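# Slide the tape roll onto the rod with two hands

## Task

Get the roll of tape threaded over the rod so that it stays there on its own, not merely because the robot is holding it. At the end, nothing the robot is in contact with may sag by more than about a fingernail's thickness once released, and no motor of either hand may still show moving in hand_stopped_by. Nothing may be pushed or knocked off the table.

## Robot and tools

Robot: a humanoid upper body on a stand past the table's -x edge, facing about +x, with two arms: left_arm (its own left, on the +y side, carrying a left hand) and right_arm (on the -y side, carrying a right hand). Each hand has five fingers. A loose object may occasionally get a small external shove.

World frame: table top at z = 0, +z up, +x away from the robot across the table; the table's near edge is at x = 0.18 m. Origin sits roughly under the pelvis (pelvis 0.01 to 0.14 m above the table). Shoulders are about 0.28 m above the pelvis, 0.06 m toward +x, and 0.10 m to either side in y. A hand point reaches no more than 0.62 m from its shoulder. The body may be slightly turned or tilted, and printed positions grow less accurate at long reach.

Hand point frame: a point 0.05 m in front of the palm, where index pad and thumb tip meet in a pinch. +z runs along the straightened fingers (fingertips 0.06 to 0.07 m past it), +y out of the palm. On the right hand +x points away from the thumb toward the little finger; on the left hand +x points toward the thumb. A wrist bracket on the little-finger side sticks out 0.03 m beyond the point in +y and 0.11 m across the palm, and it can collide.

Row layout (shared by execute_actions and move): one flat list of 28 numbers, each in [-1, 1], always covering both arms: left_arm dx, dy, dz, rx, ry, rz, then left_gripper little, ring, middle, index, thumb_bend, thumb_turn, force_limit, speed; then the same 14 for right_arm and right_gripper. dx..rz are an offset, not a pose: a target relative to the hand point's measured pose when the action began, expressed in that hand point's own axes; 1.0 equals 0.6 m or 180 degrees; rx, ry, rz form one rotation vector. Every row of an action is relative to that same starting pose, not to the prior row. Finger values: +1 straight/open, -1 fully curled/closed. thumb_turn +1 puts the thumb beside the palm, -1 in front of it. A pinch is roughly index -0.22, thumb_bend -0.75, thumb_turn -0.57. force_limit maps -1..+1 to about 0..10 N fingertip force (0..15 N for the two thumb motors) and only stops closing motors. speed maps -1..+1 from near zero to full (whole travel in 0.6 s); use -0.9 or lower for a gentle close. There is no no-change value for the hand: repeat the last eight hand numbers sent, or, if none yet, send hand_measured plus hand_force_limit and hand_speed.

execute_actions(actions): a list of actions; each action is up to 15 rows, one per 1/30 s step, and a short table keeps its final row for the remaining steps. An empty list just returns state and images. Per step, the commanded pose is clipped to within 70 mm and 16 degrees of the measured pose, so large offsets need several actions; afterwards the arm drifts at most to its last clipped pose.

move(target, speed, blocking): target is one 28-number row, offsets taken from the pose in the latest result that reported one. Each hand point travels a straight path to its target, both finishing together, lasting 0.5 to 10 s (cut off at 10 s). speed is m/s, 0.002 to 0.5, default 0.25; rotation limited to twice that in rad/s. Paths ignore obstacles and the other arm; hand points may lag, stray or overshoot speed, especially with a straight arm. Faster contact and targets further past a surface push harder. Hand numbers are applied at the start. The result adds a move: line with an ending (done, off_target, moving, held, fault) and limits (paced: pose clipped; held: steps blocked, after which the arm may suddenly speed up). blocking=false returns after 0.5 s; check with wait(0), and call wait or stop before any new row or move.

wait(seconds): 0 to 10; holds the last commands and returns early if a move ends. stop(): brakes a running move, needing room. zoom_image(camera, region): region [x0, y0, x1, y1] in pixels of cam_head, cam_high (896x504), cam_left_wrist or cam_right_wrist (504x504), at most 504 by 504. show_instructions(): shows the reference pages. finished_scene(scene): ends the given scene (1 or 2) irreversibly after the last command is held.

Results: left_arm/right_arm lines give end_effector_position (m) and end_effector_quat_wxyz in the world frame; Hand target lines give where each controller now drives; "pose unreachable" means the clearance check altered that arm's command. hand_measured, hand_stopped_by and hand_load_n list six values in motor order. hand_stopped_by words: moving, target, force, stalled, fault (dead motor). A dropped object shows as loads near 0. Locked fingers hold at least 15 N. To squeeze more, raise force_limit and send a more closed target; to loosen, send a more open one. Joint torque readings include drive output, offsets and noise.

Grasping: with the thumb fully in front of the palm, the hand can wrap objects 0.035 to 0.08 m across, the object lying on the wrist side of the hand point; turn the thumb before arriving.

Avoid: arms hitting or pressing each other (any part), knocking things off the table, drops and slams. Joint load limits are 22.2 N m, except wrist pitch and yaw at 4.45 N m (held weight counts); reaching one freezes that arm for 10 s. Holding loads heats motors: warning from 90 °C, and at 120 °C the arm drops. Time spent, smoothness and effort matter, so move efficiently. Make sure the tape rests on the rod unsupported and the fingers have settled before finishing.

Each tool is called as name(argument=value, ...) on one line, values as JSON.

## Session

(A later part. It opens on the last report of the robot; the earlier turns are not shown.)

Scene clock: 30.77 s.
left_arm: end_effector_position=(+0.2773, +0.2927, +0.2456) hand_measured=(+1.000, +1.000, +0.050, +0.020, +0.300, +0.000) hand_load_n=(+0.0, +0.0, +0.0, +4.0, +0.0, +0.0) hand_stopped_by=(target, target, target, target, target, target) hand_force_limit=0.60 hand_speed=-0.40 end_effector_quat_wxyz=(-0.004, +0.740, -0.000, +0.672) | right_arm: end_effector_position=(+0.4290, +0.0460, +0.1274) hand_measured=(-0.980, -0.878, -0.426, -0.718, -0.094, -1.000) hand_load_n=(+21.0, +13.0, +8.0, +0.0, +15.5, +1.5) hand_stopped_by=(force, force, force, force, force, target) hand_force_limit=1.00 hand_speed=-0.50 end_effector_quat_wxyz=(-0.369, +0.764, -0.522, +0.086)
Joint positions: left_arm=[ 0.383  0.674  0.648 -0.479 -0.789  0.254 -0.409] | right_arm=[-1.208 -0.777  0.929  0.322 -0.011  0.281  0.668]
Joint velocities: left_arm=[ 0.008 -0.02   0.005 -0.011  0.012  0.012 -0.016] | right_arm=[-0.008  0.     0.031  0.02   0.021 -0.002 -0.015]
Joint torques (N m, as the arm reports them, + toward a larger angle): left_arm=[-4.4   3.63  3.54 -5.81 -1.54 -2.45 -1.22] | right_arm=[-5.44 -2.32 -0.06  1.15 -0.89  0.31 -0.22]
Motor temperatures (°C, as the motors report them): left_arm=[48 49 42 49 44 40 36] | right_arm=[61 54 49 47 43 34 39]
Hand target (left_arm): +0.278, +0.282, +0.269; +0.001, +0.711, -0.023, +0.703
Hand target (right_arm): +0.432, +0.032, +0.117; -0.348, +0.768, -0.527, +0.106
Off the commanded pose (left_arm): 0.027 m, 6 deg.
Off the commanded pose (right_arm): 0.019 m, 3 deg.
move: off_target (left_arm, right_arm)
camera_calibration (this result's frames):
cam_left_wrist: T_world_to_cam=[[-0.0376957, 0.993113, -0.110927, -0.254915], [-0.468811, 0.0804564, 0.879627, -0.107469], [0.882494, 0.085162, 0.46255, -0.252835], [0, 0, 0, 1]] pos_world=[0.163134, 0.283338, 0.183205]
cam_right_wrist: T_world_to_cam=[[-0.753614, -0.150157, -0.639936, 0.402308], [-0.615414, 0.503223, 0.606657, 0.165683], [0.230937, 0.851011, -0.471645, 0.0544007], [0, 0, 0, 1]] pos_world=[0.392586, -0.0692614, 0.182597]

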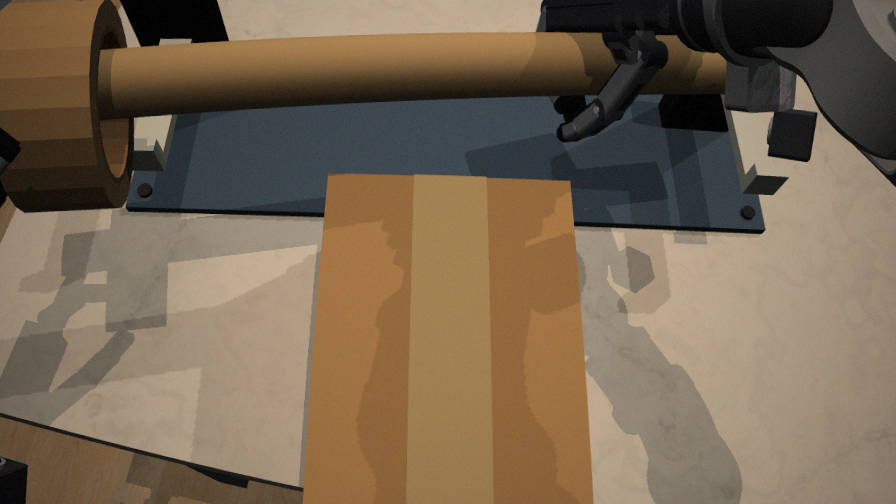

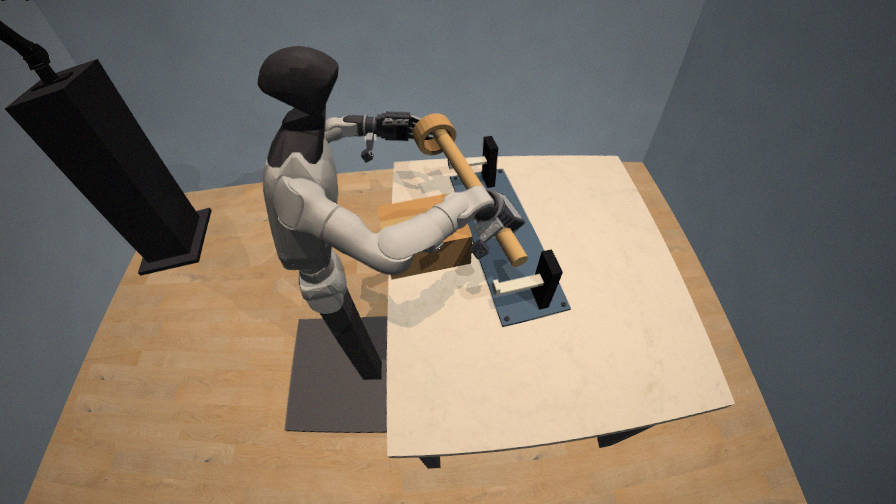

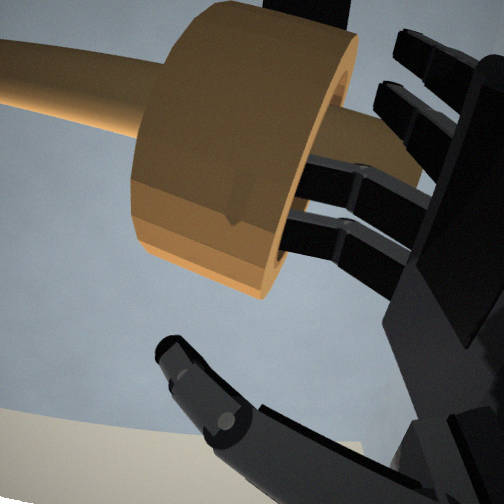

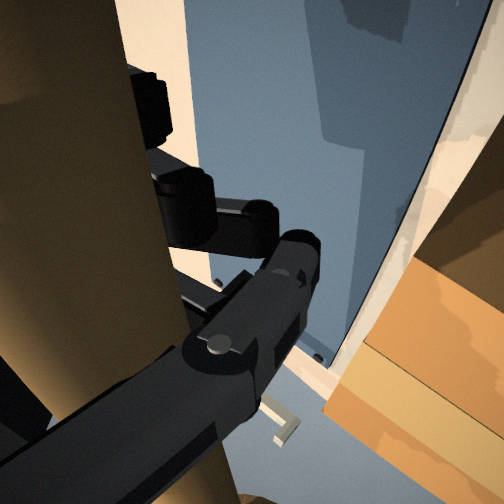

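move(target=[0.01,0,0,0,0,0,1,1,0.05,0.02,0.3,0,0.6,-0.4,-0.03,-0.077,-0.083,0,0,0,-1,-1,-1,-1,-0.75,-1,1,-0.5], speed=0.06)

move(target=[0.01,0.17,0.145,0,0,0,1,1,0.05,0.02,0.3,0,0.6,-0.4,0.063,-0.025,-0.023,0.011,0.029,0.031,-1,-1,-1,-1,-0.75,-1,1,-0.5], speed=0.06)

Scene clock: 32.80 s.
left_arm: end_effector_position=(+0.2784, +0.2935, +0.2525) hand_measured=(+1.000, +1.000, +0.050, +0.020, +0.300, +0.000) hand_load_n=(+0.0, +0.0, +1.5, +0.0, +0.0, +0.0) hand_stopped_by=(target, target, target, target, target, target) hand_force_limit=0.60 hand_speed=-0.40 end_effector_quat_wxyz=(-0.007, +0.738, -0.000, +0.674) | right_arm: end_effector_position=(+0.4217, +0.0452, +0.1871) hand_measured=(-0.980, -0.878, -0.426, -0.718, -0.094, -1.000) hand_load_n=(+10.5, +11.0, +9.5, +4.0, +14.0, +6.5) hand_stopped_by=(force, force, force, force, force, target) hand_force_limit=1.00 hand_speed=-0.50 end_effector_quat_wxyz=(-0.354, +0.777, -0.514, +0.081)
Joint positions: left_arm=[ 0.381  0.688  0.669 -0.498 -0.81   0.278 -0.395] | right_arm=[-1.343 -0.865  0.871  0.204  0.022  0.386  0.879]
Joint velocities: left_arm=[-0.009 -0.006  0.002  0.     0.003  0.     0.   ] | right_arm=[ 0.003  0.     0.003  0.002 -0.012  0.     0.009]
Joint torques (N m, as the arm reports them, + toward a larger angle): left_arm=[-1.36  3.4   2.26 -2.9  -0.55 -0.65 -0.18] | right_arm=[-7.3  -2.4  -4.19  0.45  1.03  0.23 -0.8 ]
Motor temperatures (°C, as the motors report them): left_arm=[48 49 42 49 44 41 36] | right_arm=[62 54 49 47 43 34 39]
Hand target (left_arm): +0.278, +0.293, +0.252; -0.004, +0.740, -0.000, +0.673
Hand target (right_arm): +0.429, +0.046, +0.197; -0.367, +0.765, -0.522, +0.085
Off the commanded pose (left_arm): 0.001 m, 0 deg.
Off the commanded pose (right_arm): 0.013 m, 3 deg.
move: off_target (right_arm)
camera_calibration (this result's frames):
cam_left_wrist: T_world_to_cam=[[-0.0402209, 0.99336, -0.107786, -0.255092], [-0.474014, 0.0759922, 0.877232, -0.10979], [0.879598, 0.0863749, 0.46781, -0.257944], [0, 0, 0, 1]] pos_world=[0.164584, 0.284021, 0.189485]
cam_right_wrist: T_world_to_cam=[[-0.761998, -0.188052, -0.619674, 0.436356], [-0.616393, 0.504002, 0.605014, 0.126078], [0.198543, 0.842982, -0.499962, 0.104259], [0, 0, 0, 1]] pos_world=[0.389516, -0.0693744, 0.246245]

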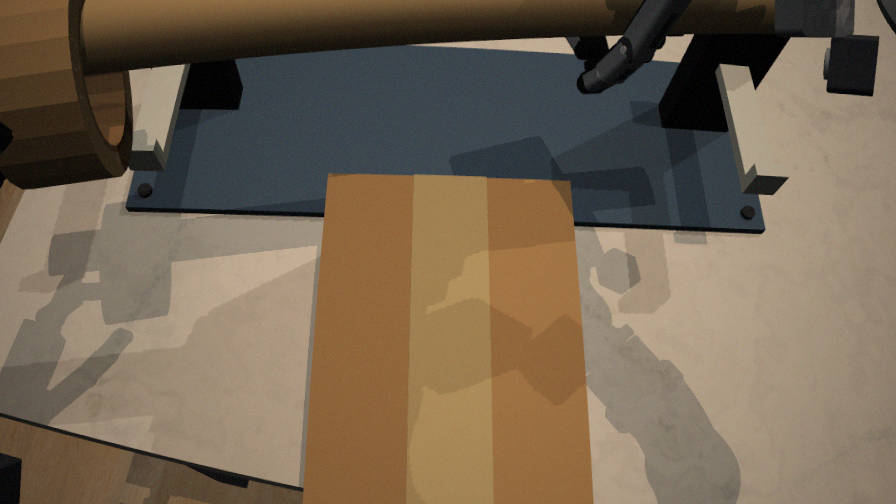

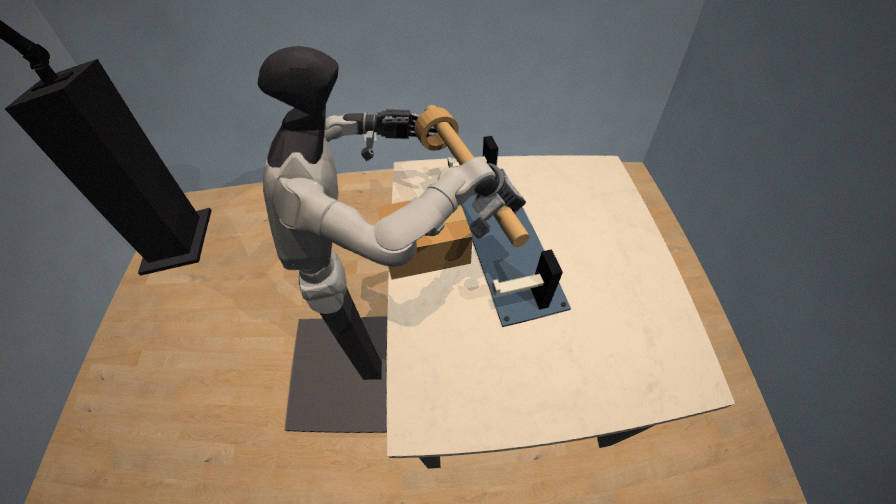

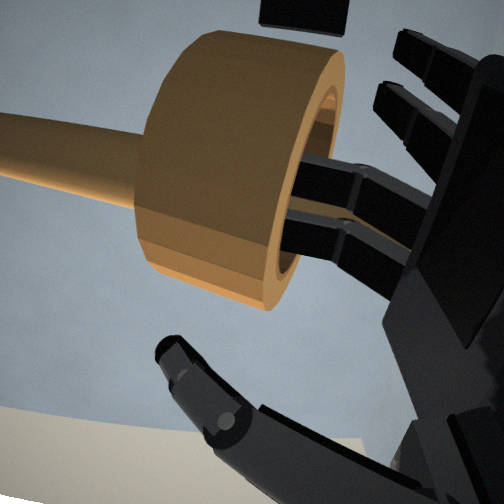

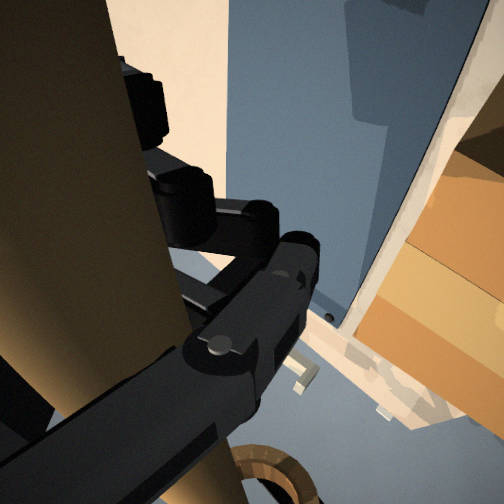

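Scene clock: 35.33 s.
left_arm: end_effector_position=(+0.3643, +0.1886, +0.2527) hand_measured=(+1.000, +1.000, +0.050, +0.020, +0.300, +0.000) hand_load_n=(+0.0, +0.0, +0.0, +0.0, +0.0, +0.0) hand_stopped_by=(target, target, target, target, target, target) hand_force_limit=0.60 hand_speed=-0.40 end_effector_quat_wxyz=(+0.003, +0.736, +0.005, +0.677) | right_arm: end_effector_position=(+0.4422, +0.0065, +0.1914) hand_measured=(-0.982, -0.878, -0.426, -0.718, -0.094, -1.000) hand_load_n=(+10.0, +10.5, +10.0, +4.5, +14.0, +6.5) hand_stopped_by=(force, force, force, force, force, target) hand_force_limit=1.00 hand_speed=-0.50 end_effector_quat_wxyz=(-0.337, +0.745, -0.565, +0.110)
Joint positions: left_arm=[-0.082  0.632  0.078 -0.676 -0.66   0.54   0.195] | right_arm=[-1.329 -0.938  0.848  0.245  0.02   0.417  0.899]
Joint velocities: left_arm=[-0.011 -0.005  0.003 -0.025  0.008  0.     0.005] | right_arm=[-0.005  0.006  0.005  0.     0.002  0.     0.   ]
Joint torques (N m, as the arm reports them, + toward a larger angle): left_arm=[-4.08  2.03  1.66 -3.12  0.33 -0.82 -0.04] | right_arm=[-7.35 -2.3  -3.57  0.21  0.95 -0.22 -0.52]
Motor temperatures (°C, as the motors report them): left_arm=[48 49 42 49 44 40 36] | right_arm=[63 54 50 47 43 34 39]
Hand target (left_arm): +0.365, +0.188, +0.252; +0.002, +0.736, +0.005, +0.677
Hand target (right_arm): +0.444, +0.010, +0.198; -0.347, +0.740, -0.565, +0.108
Off the commanded pose (left_arm): 0.005 m, 1 deg.
Off the commanded pose (right_arm): 0.007 m, 1 deg.
move: off_target (left_arm, right_arm)
camera_calibration (this result's frames):
cam_left_wrist: T_world_to_cam=[[-0.0345373, 0.991036, -0.129051, -0.14361], [-0.480418, 0.0967673, 0.871685, -0.0614569], [0.876359, 0.0921042, 0.472769, -0.325654], [0, 0, 0, 1]] pos_world=[0.250905, 0.178264, 0.188997]
cam_right_wrist: T_world_to_cam=[[-0.782971, -0.0974869, -0.614372, 0.455041], [-0.53981, 0.597287, 0.593172, 0.123369], [0.30913, 0.796081, -0.520283, 0.0902579], [0, 0, 0, 1]] pos_world=[0.394979, -0.101179, 0.253345]

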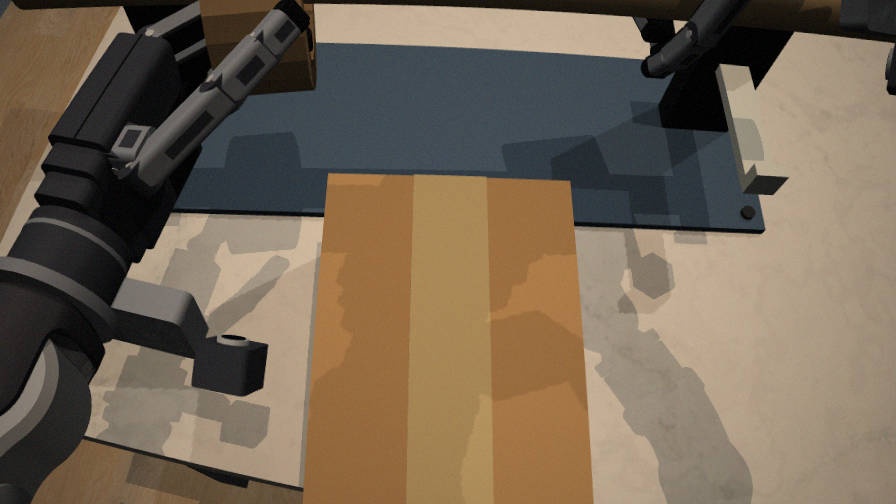

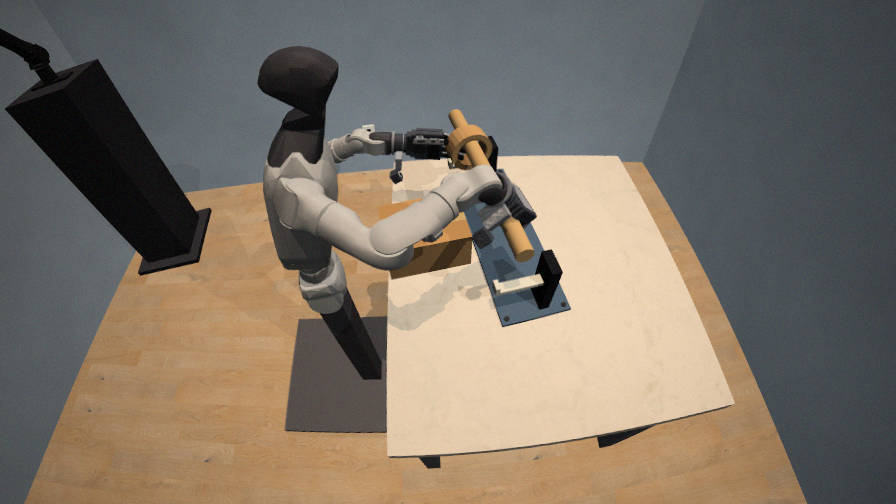

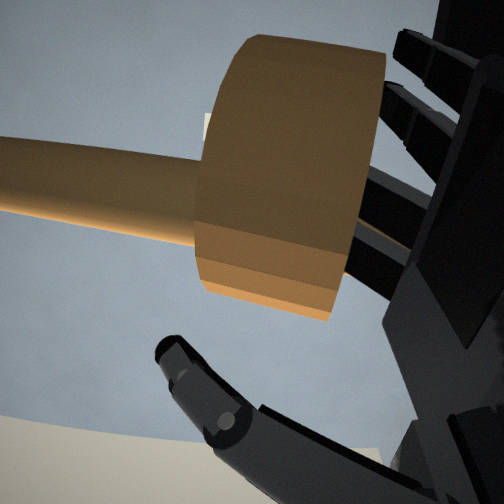

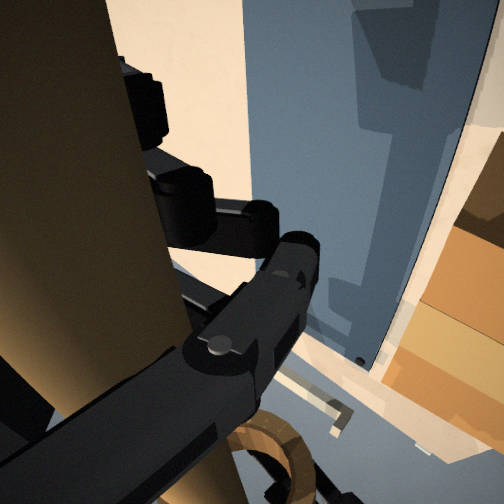

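Withdraw again, raising the rod so the tape's weight is off the fingers.

move(target=[0,-0.1,-0.012,0,0,0,1,1,0.05,0.02,0.3,0,0.6,-0.4,-0.01,-0.026,-0.026,0,0,0,-1,-1,-1,-1,-0.75,-1,1,-0.5], speed=0.05)

Scene clock: 37.17 s.
left_arm: end_effector_position=(+0.3582, +0.2476, +0.2512) hand_measured=(+1.000, +1.000, +0.050, +0.020, +0.300, +0.000) hand_load_n=(+0.0, +0.0, +0.0, -0.5, +0.0, +0.0) hand_stopped_by=(target, target, target, target, target, target) hand_force_limit=0.60 hand_speed=-0.40 end_effector_quat_wxyz=(-0.000, +0.737, +0.001, +0.676) | right_arm: end_effector_position=(+0.4422, +0.0054, +0.2076) hand_measured=(-0.982, -0.878, -0.426, -0.718, -0.094, -1.000) hand_load_n=(+8.5, +10.0, +10.0, +6.0, +13.5, +7.0) hand_stopped_by=(force, force, force, force, force, target) hand_force_limit=1.00 hand_speed=-0.50 end_effector_quat_wxyz=(-0.328, +0.748, -0.566, +0.112)
Joint positions: left_arm=[-0.025  0.717  0.305 -0.488 -0.714  0.448 -0.077] | right_arm=[-1.39  -0.946  0.849  0.261  0.016  0.432  0.968]
Joint velocities: left_arm=[ 0.002  0.     0.006  0.008  0.005  0.    -0.005] | right_arm=[ 0.017 -0.003 -0.005  0.009  0.     0.     0.001]
Joint torques (N m, as the arm reports them, + toward a larger angle): left_arm=[-3.7   3.25  2.35 -2.99 -0.19 -0.93 -0.22] | right_arm=[-7.38 -2.39 -3.44  0.3   0.87 -0.27 -0.45]
Motor temperatures (°C, as the motors report them): left_arm=[48 49 42 49 44 40 36] | right_arm=[64 54 50 47 43 34 39]
Hand target (left_arm): +0.358, +0.249, +0.252; +0.000, +0.736, +0.002, +0.677
Hand target (right_arm): +0.444, +0.008, +0.214; -0.337, +0.745, -0.565, +0.110
Off the commanded pose (left_arm): 0.002 m, 1 deg.
Off the commanded pose (right_arm): 0.007 m, 1 deg.
move: off_target (right_arm)
camera_calibration (this result's frames):
cam_left_wrist: T_world_to_cam=[[-0.0329433, 0.9923, -0.119398, -0.205858], [-0.476917, 0.0893777, 0.874392, -0.0688061], [0.878331, 0.0857483, 0.4703, -0.323588], [0, 0, 0, 1]] pos_world=[0.244621, 0.23817, 0.187768]
cam_right_wrist: T_world_to_cam=[[-0.788989, -0.106914, -0.605034, 0.465597], [-0.533354, 0.608034, 0.588071, 0.112566], [0.305008, 0.786679, -0.536755, 0.104841], [0, 0, 0, 1]] pos_world=[0.395411, -0.101142, 0.271779]

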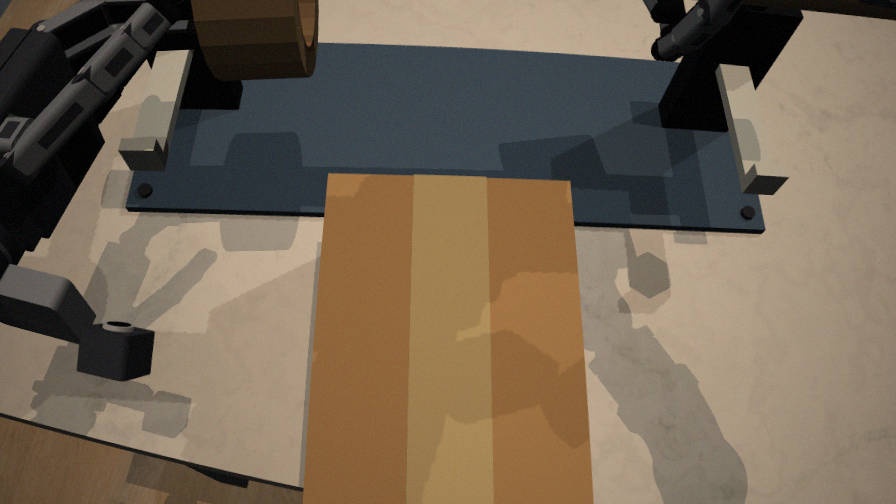

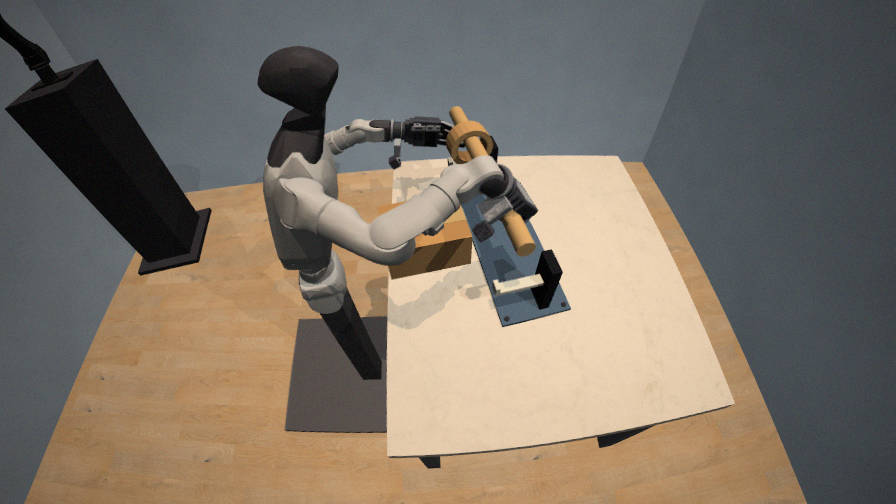

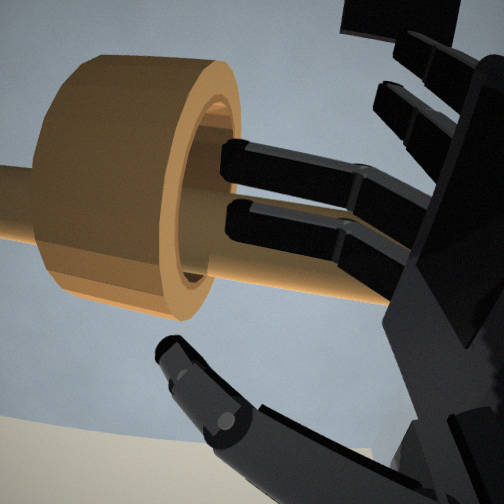

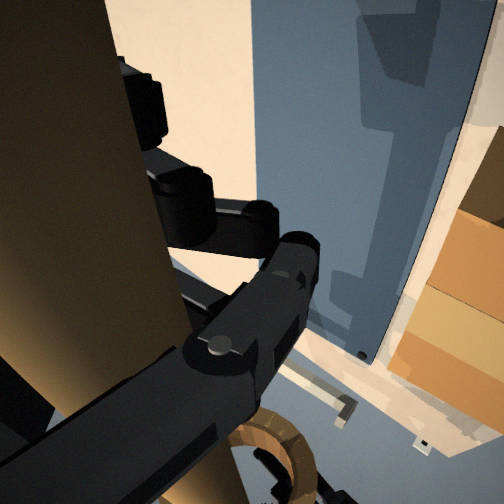

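move(target=[0,-0.04,-0.15,0,0,0,1,1,0.05,0.02,0.3,0,0.6,-0.4,0,-0.007,-0.007,0.015,0,0,-1,-1,-1,-1,-0.75,-1,1,-0.5], speed=0.12)

move(target=[0,0,0,0,0,0,1,1,0.05,0.02,0.3,0,0.6,-0.4,0.03,0.08,0.135,0.03,0.012,0.012,-1,-1,-1,-1,-0.75,-1,1,-0.5], speed=0.07)

Scene clock: 38.70 s.
left_arm: end_effector_position=(+0.2689, +0.2762, +0.2586) hand_measured=(+1.000, +1.000, +0.050, +0.020, +0.300, +0.000) hand_load_n=(+0.0, +0.0, +0.0, +0.0, +0.0, +0.0) hand_stopped_by=(target, target, target, target, target, target) hand_force_limit=0.60 hand_speed=-0.40 end_effector_quat_wxyz=(-0.008, +0.740, -0.001, +0.673) | right_arm: end_effector_position=(+0.4402, +0.0017, +0.2061) hand_measured=(-0.982, -0.878, -0.426, -0.718, -0.094, -1.000) hand_load_n=(+8.5, +10.0, +10.0, +6.0, +13.5, +7.0) hand_stopped_by=(force, force, force, force, force, target) hand_force_limit=1.00 hand_speed=-0.50 end_effector_quat_wxyz=(-0.334, +0.745, -0.565, +0.123)
Joint positions: left_arm=[ 0.459  0.648  0.69  -0.635 -0.829  0.309 -0.341] | right_arm=[-1.353 -0.978  0.836  0.183  0.012  0.469  0.938]
Joint velocities: left_arm=[-0.002 -0.006  0.003 -0.002 -0.006  0.    -0.002] | right_arm=[ 0.003  0.002  0.002 -0.006  0.     0.003  0.   ]
Joint torques (N m, as the arm reports them, + toward a larger angle): left_arm=[-1.15  2.55  2.19 -2.91 -0.58 -0.9  -0.23] | right_arm=[-6.84 -2.43 -3.59  0.    0.72 -0.13 -0.66]
Motor temperatures (°C, as the motors report them): left_arm=[48 49 42 49 44 40 36] | right_arm=[65 54 50 47 43 34 39]
Hand target (left_arm): +0.268, +0.276, +0.260; -0.006, +0.738, -0.001, +0.675
Hand target (right_arm): +0.443, +0.004, +0.213; -0.345, +0.740, -0.564, +0.124
Off the commanded pose (left_arm): 0.005 m, 1 deg.
Off the commanded pose (right_arm): 0.008 m, 1 deg.
move: off_target (left_arm, right_arm)
camera_calibration (this result's frames):
cam_left_wrist: T_world_to_cam=[[-0.0419867, 0.99364, -0.104481, -0.238031], [-0.470007, 0.0726364, 0.879669, -0.119112], [0.881664, 0.0860411, 0.463968, -0.250396], [0, 0, 0, 1]] pos_world=[0.154788, 0.266713, 0.196085]
cam_right_wrist: T_world_to_cam=[[-0.774022, -0.102363, -0.624829, 0.460277], [-0.543817, 0.612892, 0.57326, 0.122303], [0.324272, 0.783508, -0.530059, 0.0977346], [0, 0, 0, 1]] pos_world=[0.391083, -0.104419, 0.269289]

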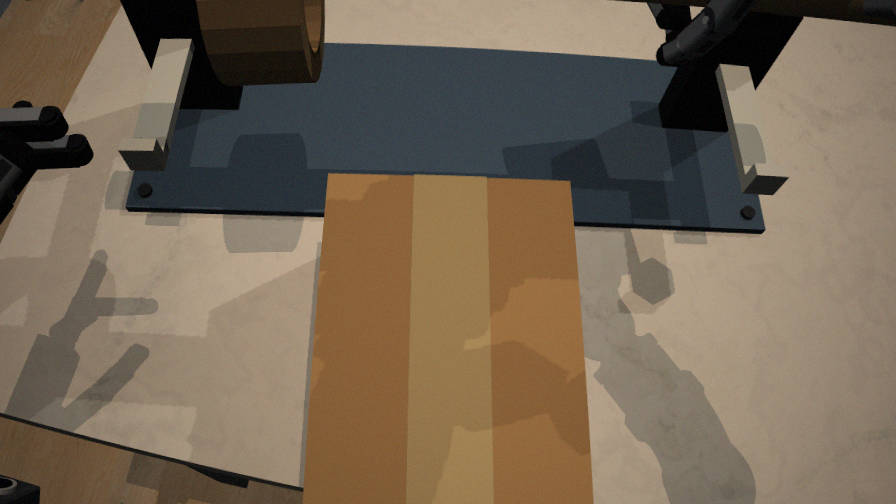

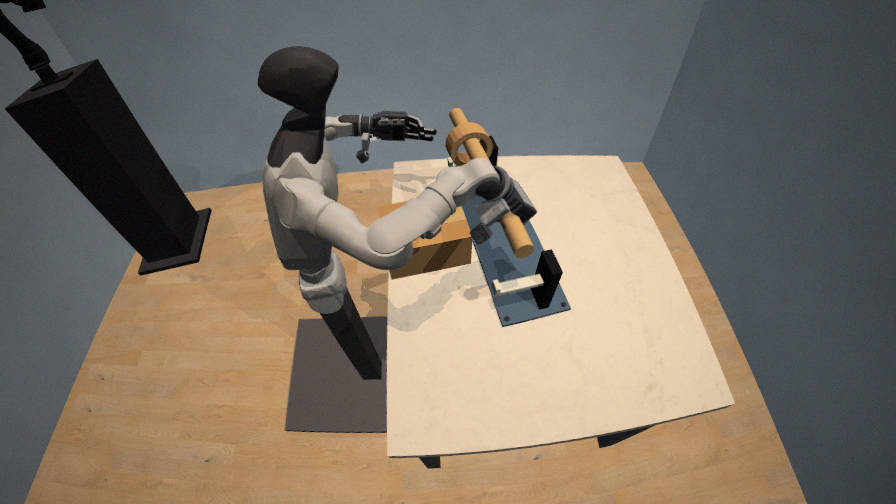

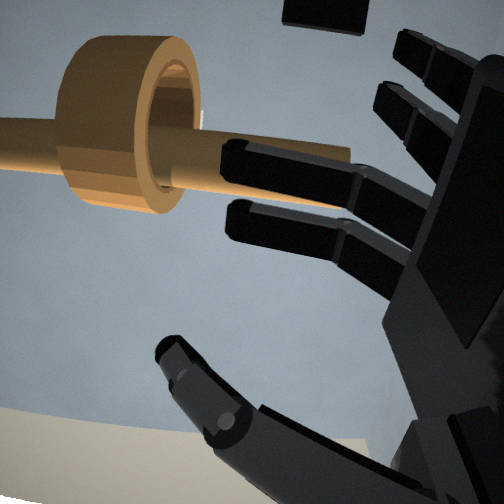

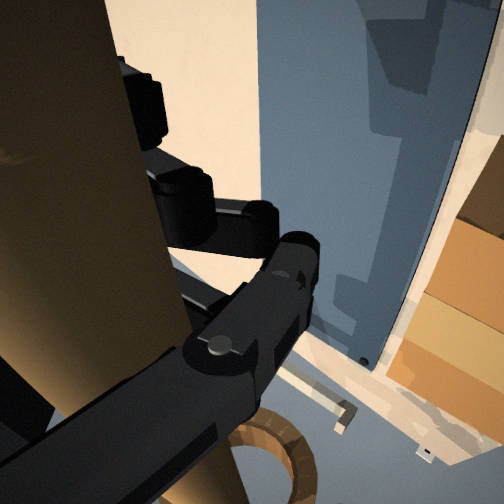

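Scene clock: 40.40 s.
left_arm: end_effector_position=(+0.2689, +0.2762, +0.2586) hand_measured=(+1.000, +1.000, +0.050, +0.020, +0.300, +0.000) hand_load_n=(+0.0, +0.0, +0.0, +0.0, +0.0, +0.0) hand_stopped_by=(target, target, target, target, target, target) hand_force_limit=0.60 hand_speed=-0.40 end_effector_quat_wxyz=(-0.008, +0.740, -0.001, +0.673) | right_arm: end_effector_position=(+0.4518, +0.0018, +0.1050) hand_measured=(-0.982, -0.878, -0.426, -0.718, -0.094, -1.000) hand_load_n=(+8.5, +10.0, +10.0, +6.0, +13.5, +7.0) hand_stopped_by=(force, force, force, force, force, target) hand_force_limit=1.00 hand_speed=-0.50 end_effector_quat_wxyz=(-0.349, +0.718, -0.582, +0.158)
Joint positions: left_arm=[ 0.459  0.648  0.69  -0.635 -0.829  0.309 -0.341] | right_arm=[-1.107 -0.806  0.897  0.279 -0.084  0.446  0.578]
Joint velocities: left_arm=[-0.005  0.003  0.002 -0.008  0.     0.     0.   ] | right_arm=[-0.005  0.002  0.005  0.    -0.003 -0.006  0.   ]
Joint torques (N m, as the arm reports them, + toward a larger angle): left_arm=[-1.23  2.77  2.11 -2.7  -0.31 -0.82 -0.11] | right_arm=[-7.35 -2.11 -3.26 -0.76  0.59 -0.56 -0.73]
Motor temperatures (°C, as the motors report them): left_arm=[48 49 42 49 44 40 36] | right_arm=[66 54 51 48 43 34 39]
Hand target (left_arm): +0.269, +0.276, +0.259; -0.008, +0.740, -0.001, +0.673
Hand target (right_arm): +0.456, +0.008, +0.113; -0.362, +0.715, -0.577, +0.158
Off the commanded pose (left_arm): 0.000 m, 0 deg.
Off the commanded pose (right_arm): 0.009 m, 1 deg.
move: off_target (right_arm)
camera_calibration (this result's frames):
cam_left_wrist: T_world_to_cam=[[-0.041998, 0.993634, -0.104533, -0.238016], [-0.470034, 0.0726744, 0.879652, -0.119117], [0.881649, 0.0860774, 0.463989, -0.250402], [0, 0, 0, 1]] pos_world=[0.154782, 0.266712, 0.196085]
cam_right_wrist: T_world_to_cam=[[-0.738256, -0.0423283, -0.673191, 0.394885], [-0.531117, 0.651706, 0.541474, 0.184078], [0.415803, 0.75729, -0.503607, -0.00378242], [0, 0, 0, 1]] pos_world=[0.390866, -0.100385, 0.164255]

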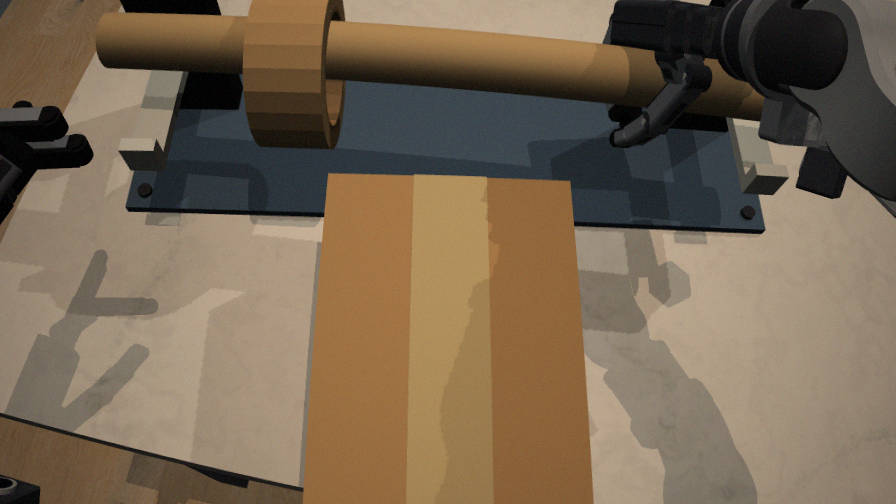

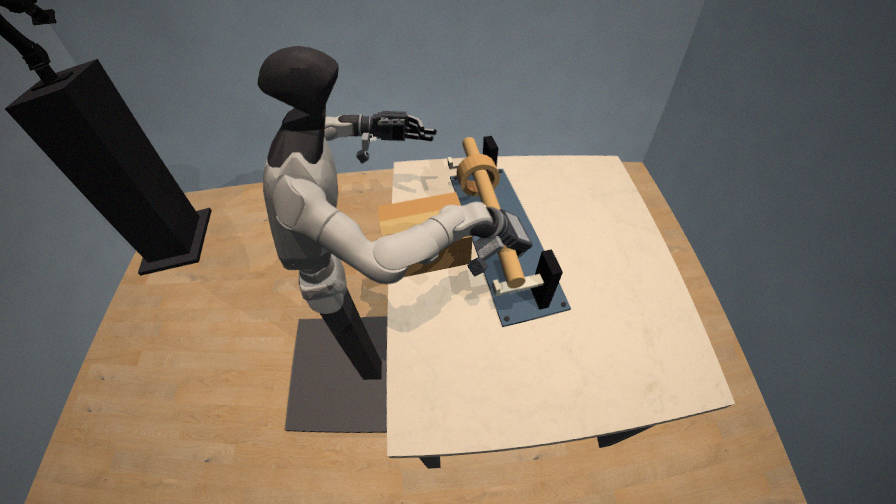

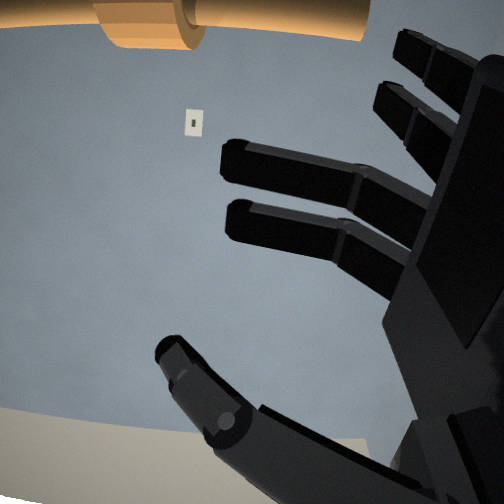

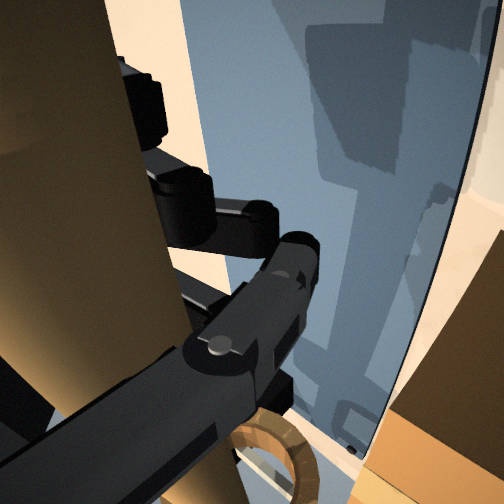

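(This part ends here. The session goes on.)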